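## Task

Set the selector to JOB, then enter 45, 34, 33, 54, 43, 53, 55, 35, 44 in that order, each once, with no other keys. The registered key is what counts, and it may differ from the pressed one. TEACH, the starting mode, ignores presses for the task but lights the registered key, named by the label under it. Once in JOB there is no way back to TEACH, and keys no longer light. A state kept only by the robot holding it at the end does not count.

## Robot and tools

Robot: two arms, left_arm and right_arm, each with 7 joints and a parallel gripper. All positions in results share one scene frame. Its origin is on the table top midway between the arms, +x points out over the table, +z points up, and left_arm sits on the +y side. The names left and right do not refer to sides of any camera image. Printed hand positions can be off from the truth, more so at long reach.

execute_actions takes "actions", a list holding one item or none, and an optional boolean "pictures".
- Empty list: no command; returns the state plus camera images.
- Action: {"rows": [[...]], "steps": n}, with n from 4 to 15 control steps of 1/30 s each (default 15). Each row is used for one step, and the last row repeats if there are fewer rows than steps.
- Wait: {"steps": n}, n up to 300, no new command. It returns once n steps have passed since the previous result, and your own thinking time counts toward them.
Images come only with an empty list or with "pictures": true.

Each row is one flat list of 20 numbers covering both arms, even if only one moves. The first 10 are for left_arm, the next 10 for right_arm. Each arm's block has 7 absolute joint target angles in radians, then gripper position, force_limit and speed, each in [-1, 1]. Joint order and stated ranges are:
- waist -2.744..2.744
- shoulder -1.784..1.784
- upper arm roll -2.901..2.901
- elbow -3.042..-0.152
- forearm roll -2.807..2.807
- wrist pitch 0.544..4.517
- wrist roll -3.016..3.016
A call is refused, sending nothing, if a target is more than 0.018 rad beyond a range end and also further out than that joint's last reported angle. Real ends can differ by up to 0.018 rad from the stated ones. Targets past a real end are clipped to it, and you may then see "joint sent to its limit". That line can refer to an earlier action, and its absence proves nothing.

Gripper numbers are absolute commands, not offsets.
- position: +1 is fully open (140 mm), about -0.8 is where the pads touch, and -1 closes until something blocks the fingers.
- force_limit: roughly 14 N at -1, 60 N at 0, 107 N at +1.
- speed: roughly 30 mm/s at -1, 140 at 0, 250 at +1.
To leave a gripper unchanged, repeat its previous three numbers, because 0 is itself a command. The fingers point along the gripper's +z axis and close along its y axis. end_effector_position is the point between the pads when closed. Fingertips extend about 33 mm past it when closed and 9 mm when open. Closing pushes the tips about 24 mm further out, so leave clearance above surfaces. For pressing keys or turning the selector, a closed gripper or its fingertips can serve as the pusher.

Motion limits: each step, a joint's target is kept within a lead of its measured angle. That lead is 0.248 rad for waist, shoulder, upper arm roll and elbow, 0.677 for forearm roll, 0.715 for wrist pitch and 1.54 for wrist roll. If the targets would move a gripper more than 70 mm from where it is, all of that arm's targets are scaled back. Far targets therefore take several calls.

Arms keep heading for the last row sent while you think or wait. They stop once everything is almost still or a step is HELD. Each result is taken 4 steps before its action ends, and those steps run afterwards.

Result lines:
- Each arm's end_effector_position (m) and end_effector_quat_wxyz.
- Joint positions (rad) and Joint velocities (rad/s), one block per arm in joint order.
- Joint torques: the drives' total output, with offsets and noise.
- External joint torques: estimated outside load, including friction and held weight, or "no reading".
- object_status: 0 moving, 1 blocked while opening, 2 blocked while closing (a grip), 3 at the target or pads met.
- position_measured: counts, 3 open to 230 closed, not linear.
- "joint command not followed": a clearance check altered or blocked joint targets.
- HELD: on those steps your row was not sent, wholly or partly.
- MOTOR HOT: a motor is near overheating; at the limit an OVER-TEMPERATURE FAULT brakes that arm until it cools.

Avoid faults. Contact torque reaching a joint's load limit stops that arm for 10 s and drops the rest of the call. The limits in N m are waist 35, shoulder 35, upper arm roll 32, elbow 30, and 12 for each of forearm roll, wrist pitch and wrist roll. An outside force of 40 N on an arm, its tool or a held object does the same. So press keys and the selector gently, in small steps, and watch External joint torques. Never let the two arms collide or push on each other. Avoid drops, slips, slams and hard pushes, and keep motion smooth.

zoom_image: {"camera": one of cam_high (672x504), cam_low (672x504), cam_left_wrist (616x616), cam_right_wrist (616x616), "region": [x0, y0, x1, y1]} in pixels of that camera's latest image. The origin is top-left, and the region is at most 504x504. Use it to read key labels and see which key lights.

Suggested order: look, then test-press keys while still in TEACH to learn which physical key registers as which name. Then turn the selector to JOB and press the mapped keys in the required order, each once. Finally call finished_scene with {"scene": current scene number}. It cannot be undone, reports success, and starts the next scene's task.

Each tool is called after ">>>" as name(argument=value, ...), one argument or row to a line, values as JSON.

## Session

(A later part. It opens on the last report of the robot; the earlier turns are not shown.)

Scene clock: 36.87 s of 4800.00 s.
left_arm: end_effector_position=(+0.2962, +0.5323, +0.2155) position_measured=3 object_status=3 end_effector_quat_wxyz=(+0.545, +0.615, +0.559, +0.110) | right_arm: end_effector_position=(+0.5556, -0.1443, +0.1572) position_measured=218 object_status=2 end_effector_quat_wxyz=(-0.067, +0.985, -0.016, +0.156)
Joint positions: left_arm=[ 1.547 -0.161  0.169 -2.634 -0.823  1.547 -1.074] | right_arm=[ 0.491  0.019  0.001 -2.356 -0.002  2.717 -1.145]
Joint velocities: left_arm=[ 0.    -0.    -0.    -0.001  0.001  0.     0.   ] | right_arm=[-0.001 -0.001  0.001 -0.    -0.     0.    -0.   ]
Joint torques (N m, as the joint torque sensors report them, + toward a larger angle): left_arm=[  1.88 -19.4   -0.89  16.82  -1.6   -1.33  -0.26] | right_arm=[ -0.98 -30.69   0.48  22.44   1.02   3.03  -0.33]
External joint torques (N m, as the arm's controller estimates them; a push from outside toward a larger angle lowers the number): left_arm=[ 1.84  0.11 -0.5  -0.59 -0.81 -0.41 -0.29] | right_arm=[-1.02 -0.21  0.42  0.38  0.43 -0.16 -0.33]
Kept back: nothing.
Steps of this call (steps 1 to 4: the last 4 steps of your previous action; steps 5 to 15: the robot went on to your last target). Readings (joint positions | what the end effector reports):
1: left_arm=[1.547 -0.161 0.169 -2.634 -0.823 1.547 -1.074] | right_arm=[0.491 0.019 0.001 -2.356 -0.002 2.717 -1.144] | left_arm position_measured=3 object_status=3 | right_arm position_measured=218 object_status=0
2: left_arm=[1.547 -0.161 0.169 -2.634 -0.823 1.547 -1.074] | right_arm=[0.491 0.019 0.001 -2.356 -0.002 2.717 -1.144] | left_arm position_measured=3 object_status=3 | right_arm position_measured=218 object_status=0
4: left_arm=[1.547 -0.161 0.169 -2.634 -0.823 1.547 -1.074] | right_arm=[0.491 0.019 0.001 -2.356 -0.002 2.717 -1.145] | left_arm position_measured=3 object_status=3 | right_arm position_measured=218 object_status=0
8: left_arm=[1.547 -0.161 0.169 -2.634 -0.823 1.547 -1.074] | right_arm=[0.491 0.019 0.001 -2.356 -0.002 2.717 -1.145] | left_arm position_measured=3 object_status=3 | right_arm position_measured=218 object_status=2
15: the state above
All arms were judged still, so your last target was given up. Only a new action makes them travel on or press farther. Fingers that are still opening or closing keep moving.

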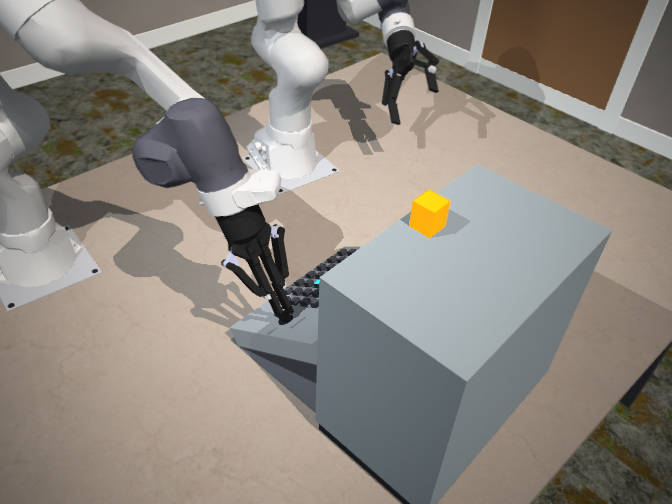

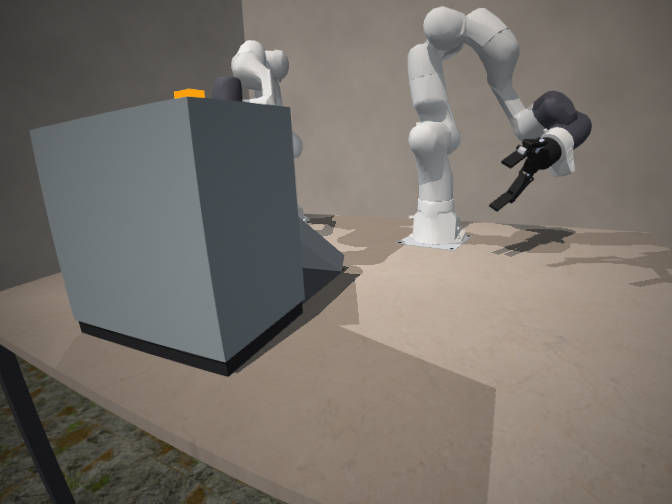

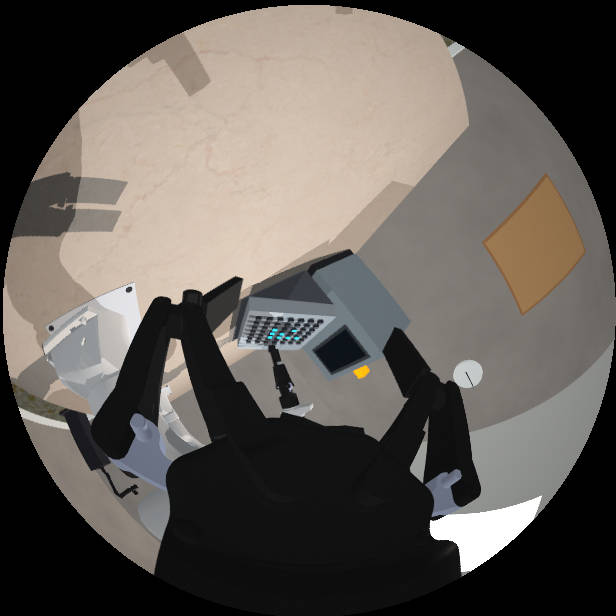

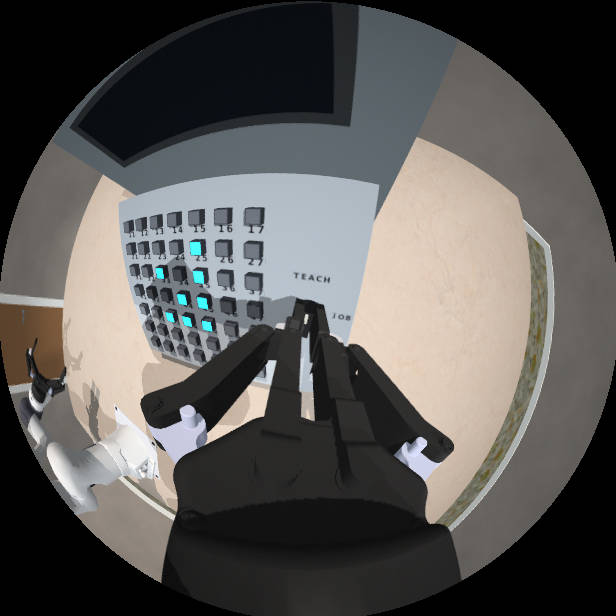

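Rotate slower.

>>> execute_actions(
  actions=[
    {"rows":[[1.549,-0.162,0.167,-2.636,-0.826,1.544,-1.079,1,0,0,0.491,0.02,0,-2.357,0,2.716,-1.1,-1,0.3,0.3],[1.549,-0.162,0.167,-2.636,-0.826,1.544,-1.079,1,0,0,0.491,0.02,0,-2.357,0,2.716,-1.05,-1,0.3,0.3],[1.549,-0.162,0.167,-2.636,-0.826,1.544,-1.079,1,0,0,0.491,0.02,0,-2.357,0,2.716,-1.0,-1,0.3,0.3],[1.549,-0.162,0.167,-2.636,-0.826,1.544,-1.079,1,0,0,0.491,0.02,0,-2.357,0,2.716,-0.95,-1,0.3,0.3],[1.549,-0.162,0.167,-2.636,-0.826,1.544,-1.079,1,0,0,0.491,0.02,0,-2.357,0,2.716,-0.9,-1,0.3,0.3],[1.549,-0.162,0.167,-2.636,-0.826,1.544,-1.079,1,0,0,0.491,0.02,0,-2.357,0,2.716,-0.85,-1,0.3,0.3],[1.549,-0.162,0.167,-2.636,-0.826,1.544,-1.079,1,0,0,0.491,0.02,0,-2.357,0,2.716,-0.8,-1,0.3,0.3],[1.549,-0.162,0.167,-2.636,-0.826,1.544,-1.079,1,0,0,0.491,0.02,0,-2.357,0,2.716,-0.75,-1,0.3,0.3],[1.549,-0.162,0.167,-2.636,-0.826,1.544,-1.079,1,0,0,0.491,0.02,0,-2.357,0,2.716,-0.7,-1,0.3,0.3],[1.549,-0.162,0.167,-2.636,-0.826,1.544,-1.079,1,0,0,0.491,0.02,0,-2.357,0,2.716,-0.65,-1,0.3,0.3],[1.549,-0.162,0.167,-2.636,-0.826,1.544,-1.079,1,0,0,0.491,0.02,0,-2.357,0,2.716,-0.6,-1,0.3,0.3]],"steps":15},
  ],
)

>>> execute_actions(
  actions=[
    {"steps":10},
  ],
  pictures=true,
)

Scene clock: 37.53 s of 4800.00 s.
left_arm: end_effector_position=(+0.2962, +0.5323, +0.2155) position_measured=3 object_status=3 end_effector_quat_wxyz=(+0.545, +0.615, +0.559, +0.110) | right_arm: end_effector_position=(+0.5555, -0.1462, +0.1570) position_measured=218 object_status=2 end_effector_quat_wxyz=(-0.084, +0.977, -0.132, +0.146)
Joint positions: left_arm=[ 1.547 -0.161  0.169 -2.634 -0.823  1.547 -1.074] | right_arm=[ 0.49   0.019 -0.001 -2.356 -0.002  2.714 -0.912]
Joint velocities: left_arm=[ 0.    -0.001  0.     0.     0.001 -0.001 -0.   ] | right_arm=[-0.007 -0.002 -0.004 -0.003 -0.001 -0.011  0.998]
Joint torques (N m, as the joint torque sensors report them, + toward a larger angle): left_arm=[  2.19 -19.54  -1.16  16.6   -1.6   -1.39  -0.21] | right_arm=[  0.35 -30.68   1.16  22.61   1.     3.8    0.65]
External joint torques (N m, as the arm's controller estimates them; a push from outside toward a larger angle lowers the number): left_arm=[ 2.15 -0.02 -0.77 -0.82 -0.81 -0.46 -0.24] | right_arm=[ 0.33 -0.13  1.14  0.4   0.41  0.56  0.66]
Steps of this call (steps 1 to 9: nothing new was sent; steps 10 to 20: the first 11 steps of this action). Readings (joint positions | what the end effector reports):
10: left_arm=[1.547 -0.161 0.169 -2.634 -0.823 1.547 -1.074] | right_arm=[0.491 0.019 0.001 -2.356 -0.002 2.717 -1.142] | left_arm position_measured=3 object_status=3 | right_arm position_measured=218 object_status=2
11: left_arm=[1.547 -0.161 0.169 -2.634 -0.823 1.547 -1.074] | right_arm=[0.491 0.019 0.001 -2.356 -0.002 2.717 -1.134] | left_arm position_measured=3 object_status=3 | right_arm position_measured=218 object_status=2
13: left_arm=[1.547 -0.161 0.169 -2.634 -0.823 1.547 -1.074] | right_arm=[0.491 0.019 0.001 -2.356 -0.002 2.717 -1.105] | left_arm position_measured=3 object_status=3 | right_arm position_measured=218 object_status=2
17: left_arm=[1.547 -0.161 0.169 -2.634 -0.823 1.547 -1.074] | right_arm=[0.491 0.019 -0.000 -2.356 -0.002 2.716 -1.009] | left_arm position_measured=3 object_status=3 | right_arm position_measured=218 object_status=2
20: the state above

Scene clock: 37.87 s of 4800.00 s.
left_arm: end_effector_position=(+0.2962, +0.5323, +0.2155) position_measured=3 object_status=3 end_effector_quat_wxyz=(+0.545, +0.615, +0.559, +0.110) | right_arm: end_effector_position=(+0.5550, -0.1477, +0.1563) position_measured=218 object_status=2 end_effector_quat_wxyz=(-0.097, +0.959, -0.230, +0.136)
Joint positions: left_arm=[ 1.547 -0.161  0.169 -2.634 -0.823  1.547 -1.074] | right_arm=[ 0.489  0.018 -0.002 -2.357 -0.002  2.712 -0.712]
Joint velocities: left_arm=[ 0.001 -0.    -0.001  0.001  0.001 -0.001 -0.001] | right_arm=[ 0.001  0.001 -0.002 -0.001 -0.    -0.004  0.331]
Joint torques (N m, as the joint torque sensors report them, + toward a larger angle): left_arm=[  1.53 -19.5   -1.37  16.64  -1.61  -1.41  -0.29] | right_arm=[  0.61 -30.4    1.96  22.92   0.98   4.01   0.51]
External joint torques (N m, as the arm's controller estimates them; a push from outside toward a larger angle lowers the number): left_arm=[ 1.58 -0.01 -0.89 -0.76 -0.82 -0.47 -0.32] | right_arm=[0.6  0.1  1.94 0.79 0.41 0.8  0.52]
Kept back: nothing.
Steps of this call (steps 1 to 4: the last 4 steps of your previous action; steps 5 to 10: the robot went on to your last target). Readings (joint positions | what the end effector reports):
1: left_arm=[1.547 -0.161 0.169 -2.634 -0.823 1.547 -1.074] | right_arm=[0.490 0.018 -0.001 -2.357 -0.002 2.714 -0.880] | left_arm position_measured=3 object_status=3 | right_arm position_measured=218 object_status=2
2: left_arm=[1.547 -0.161 0.169 -2.634 -0.823 1.547 -1.074] | right_arm=[0.490 0.018 -0.001 -2.357 -0.002 2.714 -0.852] | left_arm position_measured=3 object_status=3 | right_arm position_measured=218 object_status=2
4: left_arm=[1.547 -0.161 0.169 -2.634 -0.823 1.547 -1.074] | right_arm=[0.490 0.018 -0.001 -2.357 -0.002 2.713 -0.805] | left_arm position_measured=3 object_status=3 | right_arm position_measured=218 object_status=2
8: left_arm=[1.547 -0.161 0.169 -2.634 -0.823 1.547 -1.074] | right_arm=[0.489 0.018 -0.001 -2.357 -0.002 2.712 -0.736] | left_arm position_measured=3 object_status=3 | right_arm position_measured=218 object_status=2
10: the state above

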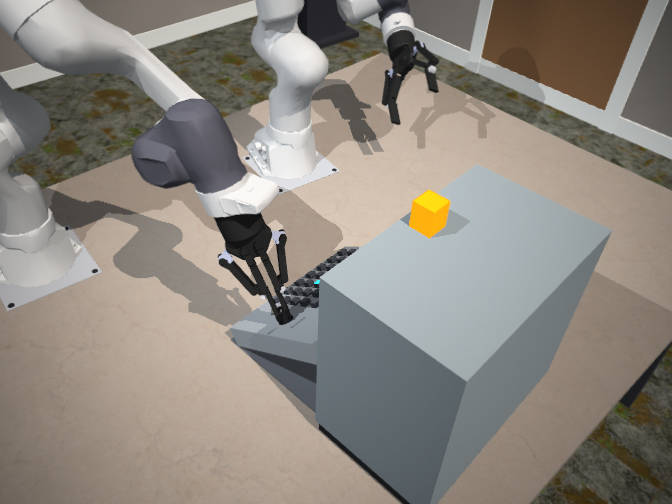

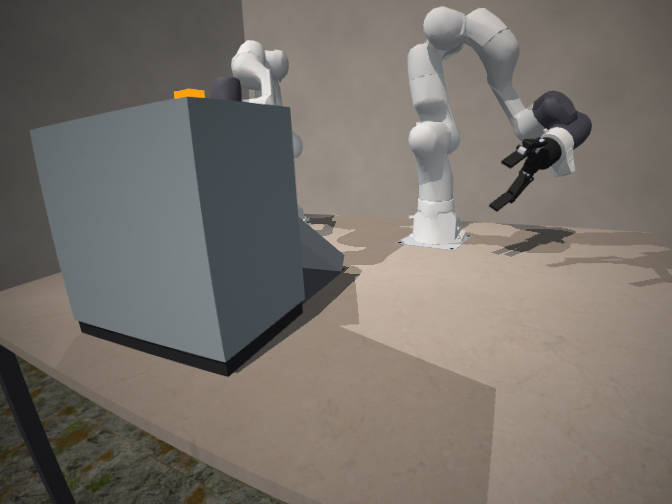

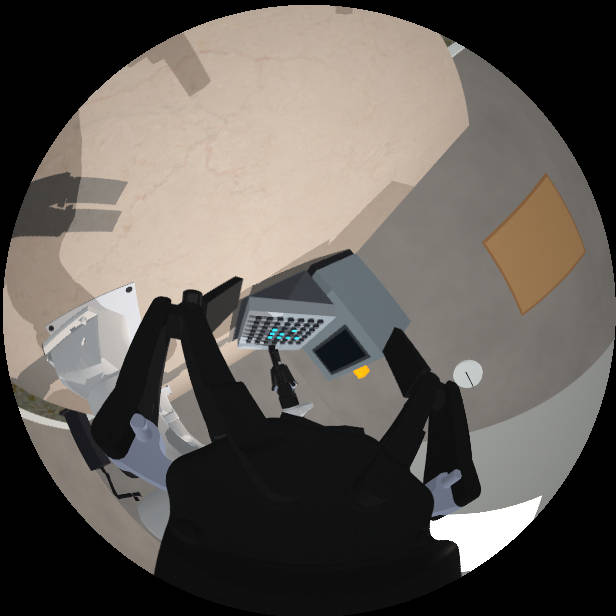

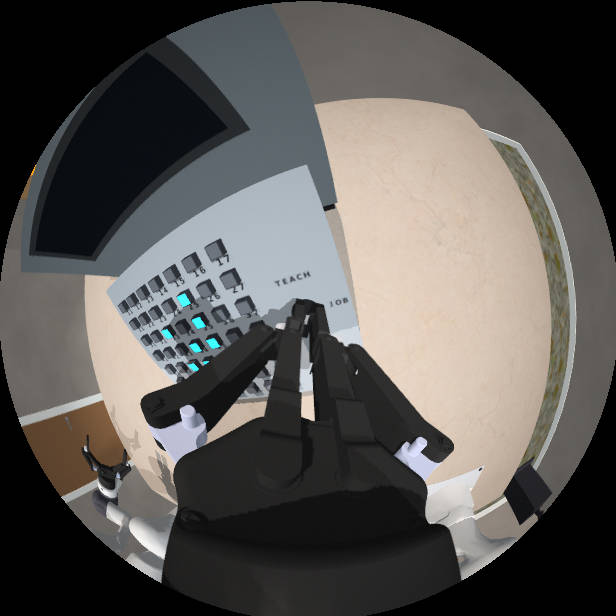

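>>> execute_actions(
  actions=[
    {"rows":[[1.549,-0.162,0.167,-2.636,-0.826,1.544,-1.079,1,0,0,0.491,0.02,0,-2.357,0,2.716,-0.55,-1,0.3,0.3],[1.549,-0.162,0.167,-2.636,-0.826,1.544,-1.079,1,0,0,0.491,0.02,0,-2.357,0,2.716,-0.48,-1,0.3,0.3],[1.549,-0.162,0.167,-2.636,-0.826,1.544,-1.079,1,0,0,0.491,0.02,0,-2.357,0,2.716,-0.41,-1,0.3,0.3],[1.549,-0.162,0.167,-2.636,-0.826,1.544,-1.079,1,0,0,0.491,0.02,0,-2.357,0,2.716,-0.34,-1,0.3,0.3],[1.549,-0.162,0.167,-2.636,-0.826,1.544,-1.079,1,0,0,0.491,0.02,0,-2.357,0,2.716,-0.27,-1,0.3,0.3],[1.549,-0.162,0.167,-2.636,-0.826,1.544,-1.079,1,0,0,0.491,0.02,0,-2.357,0,2.716,-0.2,-1,0.3,0.3],[1.549,-0.162,0.167,-2.636,-0.826,1.544,-1.079,1,0,0,0.491,0.02,0,-2.357,0,2.716,-0.13,-1,0.3,0.3],[1.549,-0.162,0.167,-2.636,-0.826,1.544,-1.079,1,0,0,0.491,0.02,0,-2.357,0,2.716,-0.06,-1,0.3,0.3],[1.549,-0.162,0.167,-2.636,-0.826,1.544,-1.079,1,0,0,0.491,0.02,0,-2.357,0,2.716,0.01,-1,0.3,0.3],[1.549,-0.162,0.167,-2.636,-0.826,1.544,-1.079,1,0,0,0.491,0.02,0,-2.357,0,2.716,0.08,-1,0.3,0.3],[1.549,-0.162,0.167,-2.636,-0.826,1.544,-1.079,1,0,0,0.491,0.02,0,-2.357,0,2.716,0.15,-1,0.3,0.3],[1.549,-0.162,0.167,-2.636,-0.826,1.544,-1.079,1,0,0,0.491,0.02,0,-2.357,0,2.716,0.22,-1,0.3,0.3],[1.549,-0.162,0.167,-2.636,-0.826,1.544,-1.079,1,0,0,0.491,0.02,0,-2.357,0,2.716,0.29,-1,0.3,0.3],[1.549,-0.162,0.167,-2.636,-0.826,1.544,-1.079,1,0,0,0.491,0.02,0,-2.357,0,2.716,0.36,-1,0.3,0.3],[1.549,-0.162,0.167,-2.636,-0.826,1.544,-1.079,1,0,0,0.491,0.02,0,-2.357,0,2.716,0.45,-1,0.3,0.3]]},
  ],
)

>>> execute_actions(
  actions=[
    {"steps":10},
  ],
  pictures=true,
)

Scene clock: 39.07 s of 4800.00 s.
left_arm: end_effector_position=(+0.2962, +0.5323, +0.2155) position_measured=3 object_status=3 end_effector_quat_wxyz=(+0.545, +0.615, +0.559, +0.110) | right_arm: end_effector_position=(+0.5533, -0.1503, +0.1546) position_measured=218 object_status=2 end_effector_quat_wxyz=(-0.121, +0.889, -0.428, +0.111)
Joint positions: left_arm=[ 1.547 -0.161  0.169 -2.634 -0.823  1.547 -1.074] | right_arm=[ 0.487  0.017 -0.003 -2.36  -0.002  2.707 -0.287]
Joint velocities: left_arm=[-0.001  0.     0.     0.     0.    -0.001 -0.   ] | right_arm=[-0.003 -0.004 -0.003 -0.009 -0.001 -0.019  1.403]
Joint torques (N m, as the joint torque sensors report them, + toward a larger angle): left_arm=[  2.32 -19.47  -1.39  16.7   -1.63  -1.39  -0.25] | right_arm=[  2.42 -29.65   3.    25.06   1.     5.25   0.9 ]
External joint torques (N m, as the arm's controller estimates them; a push from outside toward a larger angle lowers the number): left_arm=[ 2.34  0.04 -0.94 -0.71 -0.83 -0.45 -0.28] | right_arm=[2.31 0.75 2.89 2.92 0.44 2.05 0.93]
Steps of this call (steps 1 to 25: the robot went on to your last target; steps 26 to 36: the first 11 steps of this action). Readings (joint positions | what the end effector reports):
26: left_arm=[1.547 -0.161 0.169 -2.634 -0.823 1.547 -1.074] | right_arm=[0.489 0.018 -0.002 -2.358 -0.002 2.711 -0.613] | left_arm position_measured=3 object_status=3 | right_arm position_measured=218 object_status=2
27: left_arm=[1.547 -0.161 0.169 -2.634 -0.823 1.547 -1.074] | right_arm=[0.489 0.018 -0.002 -2.358 -0.002 2.711 -0.601] | left_arm position_measured=3 object_status=3 | right_arm position_measured=218 object_status=2
29: left_arm=[1.547 -0.161 0.169 -2.634 -0.823 1.547 -1.074] | right_arm=[0.488 0.018 -0.002 -2.358 -0.002 2.710 -0.561] | left_arm position_measured=3 object_status=3 | right_arm position_measured=218 object_status=2
33: left_arm=[1.547 -0.161 0.169 -2.634 -0.823 1.547 -1.074] | right_arm=[0.488 0.018 -0.003 -2.359 -0.002 2.708 -0.424] | left_arm position_measured=3 object_status=3 | right_arm position_measured=218 object_status=2
36: the state above

Scene clock: 39.40 s of 4800.00 s.
left_arm: end_effector_position=(+0.2962, +0.5323, +0.2155) position_measured=3 object_status=3 end_effector_quat_wxyz=(+0.545, +0.615, +0.559, +0.110) | right_arm: end_effector_position=(+0.5504, -0.1519, +0.1529) position_measured=218 object_status=2 end_effector_quat_wxyz=(-0.139, +0.768, -0.620, +0.078)
Joint positions: left_arm=[ 1.547 -0.161  0.169 -2.634 -0.823  1.547 -1.074] | right_arm=[ 0.487  0.015 -0.003 -2.363 -0.002  2.698  0.174]
Joint velocities: left_arm=[-0.    -0.001  0.001  0.    -0.001 -0.    -0.   ] | right_arm=[ 0.003 -0.001  0.001 -0.005  0.    -0.021  0.878]
Joint torques (N m, as the joint torque sensors report them, + toward a larger angle): left_arm=[  2.05 -19.1   -1.47  16.83  -1.64  -1.35  -0.27] | right_arm=[  2.36 -27.03   3.01  26.23   0.98   6.41   0.61]
External joint torques (N m, as the arm's controller estimates them; a push from outside toward a larger angle lowers the number): left_arm=[ 2.04  0.39 -1.04 -0.58 -0.84 -0.42 -0.3 ] | right_arm=[2.24 3.33 2.88 4.05 0.44 3.17 0.64]
Kept back: nothing.
Steps of this call (steps 1 to 4: the last 4 steps of your previous action; steps 5 to 10: the robot went on to your last target). Readings (joint positions | what the end effector reports):
1: left_arm=[1.547 -0.161 0.169 -2.634 -0.823 1.547 -1.074] | right_arm=[0.487 0.017 -0.003 -2.360 -0.002 2.706 -0.237] | left_arm position_measured=3 object_status=3 | right_arm position_measured=218 object_status=2
2: left_arm=[1.547 -0.161 0.169 -2.634 -0.823 1.547 -1.074] | right_arm=[0.487 0.017 -0.003 -2.360 -0.002 2.705 -0.184] | left_arm position_measured=3 object_status=3 | right_arm position_measured=218 object_status=2
4: left_arm=[1.547 -0.161 0.169 -2.634 -0.823 1.547 -1.074] | right_arm=[0.487 0.016 -0.003 -2.361 -0.002 2.703 -0.072] | left_arm position_measured=3 object_status=3 | right_arm position_measured=218 object_status=2
8: left_arm=[1.547 -0.161 0.169 -2.634 -0.823 1.547 -1.074] | right_arm=[0.487 0.015 -0.003 -2.362 -0.002 2.700 0.109] | left_arm position_measured=3 object_status=3 | right_arm position_measured=218 object_status=2
10: the state above

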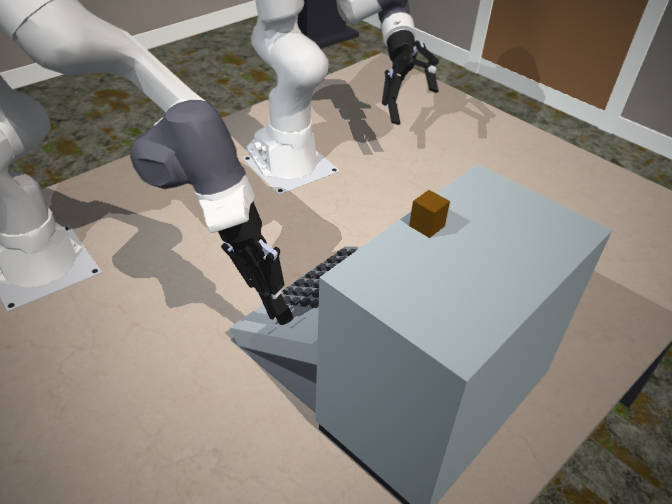

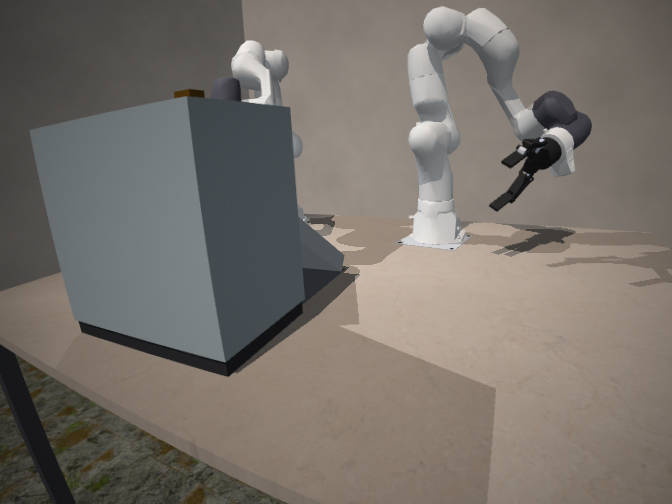

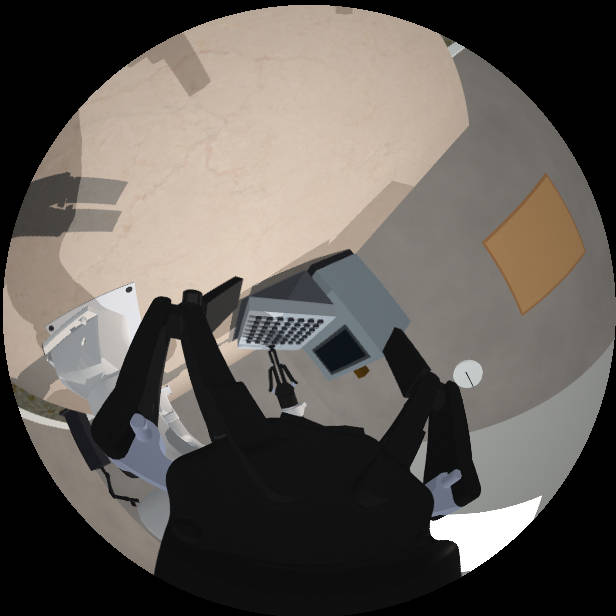

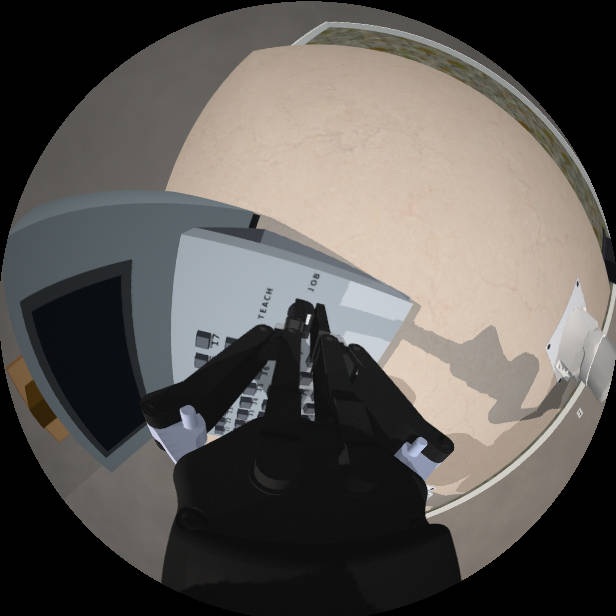

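>>> execute_actions(
  actions=[
    {"rows":[[1.549,-0.162,0.167,-2.636,-0.826,1.544,-1.079,1,0,0,0.491,0.02,0,-2.357,0,2.716,0.3,-0.4,0,0.5]],"steps":10},
  ],
)

>>> execute_actions(
  actions=[
    {"rows":[[1.549,-0.162,0.167,-2.636,-0.826,1.544,-1.079,1,0,0,0.491,-0.08,0,-2.357,0,2.716,0.3,-0.4,0,0.5]],"steps":12},
  ],
)

>>> execute_actions(
  actions=[
    {"rows":[[1.549,-0.162,0.167,-2.636,-0.826,1.544,-1.079,1,0,0,0.609,0.0,0,-2.152,0,2.637,-1.07,-1,-1,1]],"steps":15},
  ],
)

>>> execute_actions(
  actions=[
    {"rows":[[1.549,-0.162,0.167,-2.636,-0.826,1.544,-1.079,1,0,0,0.609,0.04,0,-2.152,0,2.637,-1.07,-1,-1,1]],"steps":15},
  ],
)

>>> execute_actions(
  actions=[
    {"rows":[[1.549,-0.162,0.167,-2.636,-0.826,1.544,-1.079,1,0,0,0.609,0.109,0,-2.152,0,2.637,-1.07,-1,-1,1]],"steps":15},
  ],
)

>>> execute_actions(
  actions=[
    {"steps":12},
  ],
)

Scene clock: 39.87 s of 4800.00 s.
left_arm: end_effector_position=(+0.2962, +0.5323, +0.2155) position_measured=3 object_status=3 end_effector_quat_wxyz=(+0.545, +0.615, +0.559, +0.110) | right_arm: end_effector_position=(+0.5527, -0.1495, +0.1537) position_measured=179 object_status=0 end_effector_quat_wxyz=(-0.148, +0.723, -0.672, +0.069)
Joint positions: left_arm=[ 1.547 -0.161  0.169 -2.634 -0.823  1.547 -1.074] | right_arm=[ 0.489  0.019 -0.002 -2.36  -0.002  2.706  0.315]
Joint velocities: left_arm=[ 0.     0.    -0.    -0.    -0.    -0.001 -0.001] | right_arm=[ 0.004  0.003  0.005  0.013  0.     0.049 -0.031]
Joint torques (N m, as the joint torque sensors report them, + toward a larger angle): left_arm=[  1.62 -19.27  -1.79  16.82  -1.56  -1.28  -0.22] | right_arm=[  1.42 -30.73   2.56  22.86   0.97   3.41  -0.37]
External joint torques (N m, as the arm's controller estimates them; a push from outside toward a larger angle lowers the number): left_arm=[ 1.61  0.27 -1.37 -0.63 -0.76 -0.36 -0.24] | right_arm=[ 1.58 -0.3   2.69  0.99  0.42  0.31 -0.35]
Steps of this call (steps 1 to 8: the robot went on to your last target; steps 9 to 14: the first 6 steps of this action). Readings (joint positions | what the end effector reports):
9: left_arm=[1.547 -0.161 0.169 -2.634 -0.823 1.547 -1.074] | right_arm=[0.488 0.015 -0.003 -2.363 -0.002 2.695 0.322] | left_arm position_measured=3 object_status=3 | right_arm position_measured=218 object_status=0
10: left_arm=[1.547 -0.161 0.169 -2.634 -0.823 1.547 -1.074] | right_arm=[0.488 0.016 -0.003 -2.363 -0.002 2.697 0.320] | left_arm position_measured=3 object_status=3 | right_arm position_measured=217 object_status=0
12: left_arm=[1.547 -0.161 0.169 -2.634 -0.823 1.547 -1.074] | right_arm=[0.488 0.018 -0.003 -2.361 -0.002 2.702 0.317] | left_arm position_measured=3 object_status=3 | right_arm position_measured=190 object_status=0
14: the state above

Scene clock: 40.27 s of 4800.00 s.
left_arm: end_effector_position=(+0.2962, +0.5323, +0.2155) position_measured=3 object_status=3 end_effector_quat_wxyz=(+0.545, +0.615, +0.559, +0.110) | right_arm: end_effector_position=(+0.5711, -0.1416, +0.2205) position_measured=179 object_status=3 end_effector_quat_wxyz=(-0.199, +0.717, -0.662, +0.094)
Joint positions: left_arm=[ 1.547 -0.161  0.169 -2.634 -0.823  1.547 -1.074] | right_arm=[ 0.489 -0.082 -0.002 -2.354 -0.002  2.716  0.308]
Joint velocities: left_arm=[ 0.001  0.     0.    -0.001 -0.    -0.001 -0.002] | right_arm=[ 0.    -0.014 -0.001  0.001 -0.001  0.002 -0.008]
Joint torques (N m, as the joint torque sensors report them, + toward a larger angle): left_arm=[  2.37 -19.62  -1.78  16.95  -1.66  -1.37  -0.26] | right_arm=[  1.41 -26.99   2.32  21.73   1.01   3.24  -0.33]
External joint torques (N m, as the arm's controller estimates them; a push from outside toward a larger angle lowers the number): left_arm=[ 2.33 -0.24 -1.38 -0.41 -0.87 -0.44 -0.29] | right_arm=[ 1.51 -1.64  2.49  0.61  0.41  0.25 -0.3 ]
Steps of this call (steps 1 to 4: the last 4 steps of your previous action; steps 5 to 12: the first 8 steps of this action). Readings (joint positions | what the end effector reports):
5: left_arm=[1.547 -0.161 0.169 -2.634 -0.823 1.547 -1.074] | right_arm=[0.489 0.006 -0.002 -2.364 -0.002 2.709 0.311] | left_arm position_measured=3 object_status=3 | right_arm position_measured=179 object_status=0
6: left_arm=[1.547 -0.161 0.169 -2.634 -0.823 1.547 -1.074] | right_arm=[0.489 -0.017 -0.002 -2.366 -0.002 2.708 0.310] | left_arm position_measured=3 object_status=3 | right_arm position_measured=179 object_status=0
8: left_arm=[1.547 -0.161 0.169 -2.634 -0.823 1.547 -1.074] | right_arm=[0.489 -0.057 -0.002 -2.360 -0.002 2.711 0.309] | left_arm position_measured=3 object_status=3 | right_arm position_measured=179 object_status=3
12: the state above

Scene clock: 40.77 s of 4800.00 s.
left_arm: end_effector_position=(+0.2962, +0.5323, +0.2155) position_measured=3 object_status=3 end_effector_quat_wxyz=(+0.545, +0.615, +0.559, +0.110) | right_arm: end_effector_position=(+0.5878, -0.0426, +0.2707) position_measured=230 object_status=3 end_effector_quat_wxyz=(-0.166, +0.945, -0.216, +0.183)
Joint positions: left_arm=[ 1.547 -0.161  0.169 -2.634 -0.823  1.547 -1.074] | right_arm=[ 0.609 -0.004  0.004 -2.155 -0.001  2.651 -0.608]
Joint velocities: left_arm=[-0.    -0.001 -0.002  0.001 -0.002 -0.001 -0.   ] | right_arm=[-0.001  0.035 -0.015  0.025  0.001 -0.069 -1.511]
Joint torques (N m, as the joint torque sensors report them, + toward a larger angle): left_arm=[  2.04 -19.18  -1.65  16.75  -1.61  -1.4   -0.28] | right_arm=[ -0.38 -31.63  -1.02  25.22   1.03   3.    -0.69]
External joint torques (N m, as the arm's controller estimates them; a push from outside toward a larger angle lowers the number): left_arm=[ 2.06  0.37 -1.2  -0.73 -0.81 -0.48 -0.31] | right_arm=[ 0.34  0.17 -0.66  1.26  0.31 -0.34 -0.69]
Steps of this call (steps 1 to 4: the last 4 steps of your previous action; steps 5 to 15: the first 11 steps of this action). Readings (joint positions | what the end effector reports):
5: left_arm=[1.547 -0.161 0.169 -2.634 -0.823 1.547 -1.074] | right_arm=[0.502 -0.067 -0.009 -2.328 -0.002 2.704 0.226] | left_arm position_measured=3 object_status=3 | right_arm position_measured=179 object_status=0
6: left_arm=[1.547 -0.161 0.169 -2.634 -0.823 1.547 -1.074] | right_arm=[0.521 -0.048 -0.010 -2.289 -0.001 2.696 0.134] | left_arm position_measured=3 object_status=3 | right_arm position_measured=190 object_status=0
8: left_arm=[1.547 -0.161 0.169 -2.634 -0.823 1.547 -1.074] | right_arm=[0.562 -0.022 -0.008 -2.219 -0.001 2.679 -0.081] | left_arm position_measured=3 object_status=3 | right_arm position_measured=217 object_status=0
12: left_arm=[1.547 -0.161 0.169 -2.634 -0.823 1.547 -1.074] | right_arm=[0.606 -0.008 0.004 -2.162 -0.001 2.660 -0.430] | left_arm position_measured=3 object_status=3 | right_arm position_measured=230 object_status=0
15: the state above

Scene clock: 41.27 s of 4800.00 s.
left_arm: end_effector_position=(+0.2962, +0.5323, +0.2155) position_measured=3 object_status=3 end_effector_quat_wxyz=(+0.545, +0.615, +0.559, +0.110) | right_arm: end_effector_position=(+0.5834, -0.0463, +0.2388) position_measured=230 object_status=3 end_effector_quat_wxyz=(-0.116, +0.974, -0.040, +0.188)
Joint positions: left_arm=[ 1.547 -0.161  0.169 -2.634 -0.823  1.547 -1.074] | right_arm=[ 0.609  0.041  0.002 -2.153 -0.001  2.639 -0.976]
Joint velocities: left_arm=[-0.     0.001 -0.001 -0.    -0.001  0.001 -0.   ] | right_arm=[ 0.    -0.    -0.001  0.     0.    -0.001 -0.292]
Joint torques (N m, as the joint torque sensors report them, + toward a larger angle): left_arm=[  2.34 -19.34  -1.21  16.86  -1.63  -1.33  -0.26] | right_arm=[ -0.17 -34.9   -0.23  25.28   1.05   3.02  -0.34]
External joint torques (N m, as the arm's controller estimates them; a push from outside toward a larger angle lowers the number): left_arm=[ 2.42  0.07 -0.71 -0.54 -0.84 -0.4  -0.29] | right_arm=[-0.07 -1.78 -0.17  1.32  0.36 -0.33 -0.34]
Steps of this call (steps 1 to 4: the last 4 steps of your previous action; steps 5 to 15: the first 11 steps of this action). Readings (joint positions | what the end effector reports):
5: left_arm=[1.547 -0.161 0.169 -2.634 -0.823 1.547 -1.074] | right_arm=[0.609 0.004 0.002 -2.151 -0.001 2.644 -0.800] | left_arm position_measured=3 object_status=3 | right_arm position_measured=230 object_status=3
6: left_arm=[1.547 -0.161 0.169 -2.634 -0.823 1.547 -1.074] | right_arm=[0.609 0.013 0.002 -2.150 -0.001 2.644 -0.828] | left_arm position_measured=3 object_status=3 | right_arm position_measured=230 object_status=3
8: left_arm=[1.547 -0.161 0.169 -2.634 -0.823 1.547 -1.074] | right_arm=[0.609 0.029 0.002 -2.151 -0.001 2.642 -0.874] | left_arm position_measured=3 object_status=3 | right_arm position_measured=230 object_status=3
12: left_arm=[1.547 -0.161 0.169 -2.634 -0.823 1.547 -1.074] | right_arm=[0.609 0.041 0.002 -2.153 -0.001 2.639 -0.942] | left_arm position_measured=3 object_status=3 | right_arm position_measured=230 object_status=3
15: the state above

Scene clock: 41.77 s of 4800.00 s.
left_arm: end_effector_position=(+0.2962, +0.5323, +0.2155) position_measured=3 object_status=3 end_effector_quat_wxyz=(+0.545, +0.615, +0.559, +0.110) | right_arm: end_effector_position=(+0.5754, -0.0508, +0.1911) position_measured=230 object_status=3 end_effector_quat_wxyz=(-0.091, +0.983, -0.005, +0.161)
Joint positions: left_arm=[ 1.547 -0.161  0.169 -2.634 -0.823  1.547 -1.074] | right_arm=[ 0.609  0.111  0.002 -2.154 -0.001  2.637 -1.047]
Joint velocities: left_arm=[ 0.     0.     0.     0.001 -0.001  0.001  0.001] | right_arm=[ 0.    -0.007 -0.     0.003 -0.     0.    -0.056]
Joint torques (N m, as the joint torque sensors report them, + toward a larger angle): left_arm=[  2.29 -19.68  -1.04  17.21  -1.65  -1.33  -0.29] | right_arm=[ -0.23 -37.04  -0.25  25.05   1.02   3.22  -0.34]
External joint torques (N m, as the arm's controller estimates them; a push from outside toward a larger angle lowers the number): left_arm=[ 2.28 -0.2  -0.63 -0.24 -0.85 -0.41 -0.32] | right_arm=[-0.38 -2.48 -0.51  1.93  0.37 -0.01 -0.34]
Steps of this call (steps 1 to 4: the last 4 steps of your previous action; steps 5 to 15: the first 11 steps of this action). Readings (joint positions | what the end effector reports):
5: left_arm=[1.547 -0.161 0.169 -2.634 -0.823 1.547 -1.074] | right_arm=[0.609 0.049 0.002 -2.148 -0.001 2.640 -1.013] | left_arm position_measured=3 object_status=3 | right_arm position_measured=230 object_status=3
6: left_arm=[1.547 -0.161 0.169 -2.634 -0.823 1.547 -1.074] | right_arm=[0.609 0.064 0.002 -2.146 -0.001 2.641 -1.019] | left_arm position_measured=3 object_status=3 | right_arm position_measured=230 object_status=3
8: left_arm=[1.547 -0.161 0.169 -2.634 -0.823 1.547 -1.074] | right_arm=[0.609 0.091 0.002 -2.149 -0.001 2.640 -1.028] | left_arm position_measured=3 object_status=3 | right_arm position_measured=230 object_status=3
12: left_arm=[1.547 -0.161 0.169 -2.634 -0.823 1.547 -1.074] | right_arm=[0.609 0.111 0.002 -2.154 -0.001 2.637 -1.041] | left_arm position_measured=3 object_status=3 | right_arm position_measured=230 object_status=3
15: the state above

Scene clock: 42.17 s of 4800.00 s.
left_arm: end_effector_position=(+0.2962, +0.5323, +0.2155) position_measured=3 object_status=3 end_effector_quat_wxyz=(+0.545, +0.615, +0.559, +0.110) | right_arm: end_effector_position=(+0.5757, -0.0507, +0.1918) position_measured=230 object_status=3 end_effector_quat_wxyz=(-0.091, +0.983, +0.001, +0.162)
Joint positions: left_arm=[ 1.547 -0.161  0.169 -2.634 -0.823  1.547 -1.074] | right_arm=[ 0.609  0.11   0.002 -2.154 -0.001  2.637 -1.06 ]
Joint velocities: left_arm=[ 0.001 -0.     0.001 -0.001  0.    -0.    -0.   ] | right_arm=[ 0.     0.    -0.001  0.     0.001 -0.001 -0.015]
Joint torques (N m, as the joint torque sensors report them, + toward a larger angle): left_arm=[  2.08 -19.17  -1.63  16.78  -1.64  -1.38  -0.24] | right_arm=[ -0.29 -37.01  -0.05  25.05   1.03   3.23  -0.4 ]
External joint torques (N m, as the arm's controller estimates them; a push from outside toward a larger angle lowers the number): left_arm=[ 2.05  0.36 -1.23 -0.66 -0.85 -0.45 -0.27] | right_arm=[-0.22 -2.22 -0.1   1.77  0.37 -0.02 -0.4 ]
Kept back: nothing.
Steps of this call (steps 1 to 4: the last 4 steps of your previous action; steps 5 to 12: the robot went on to your last target). Readings (joint positions | what the end effector reports):
1: left_arm=[1.547 -0.161 0.169 -2.634 -0.823 1.547 -1.074] | right_arm=[0.609 0.111 0.002 -2.154 -0.001 2.637 -1.049] | left_arm position_measured=3 object_status=3 | right_arm position_measured=230 object_status=3
2: left_arm=[1.547 -0.161 0.169 -2.634 -0.823 1.547 -1.074] | right_arm=[0.609 0.110 0.002 -2.154 -0.001 2.637 -1.051] | left_arm position_measured=3 object_status=3 | right_arm position_measured=230 object_status=3
4: left_arm=[1.547 -0.161 0.169 -2.634 -0.823 1.547 -1.074] | right_arm=[0.609 0.110 0.002 -2.154 -0.001 2.637 -1.054] | left_arm position_measured=3 object_status=3 | right_arm position_measured=230 object_status=3
8: left_arm=[1.547 -0.161 0.169 -2.634 -0.823 1.547 -1.074] | right_arm=[0.609 0.110 0.002 -2.154 -0.001 2.637 -1.057] | left_arm position_measured=3 object_status=3 | right_arm position_measured=230 object_status=3
12: the state above


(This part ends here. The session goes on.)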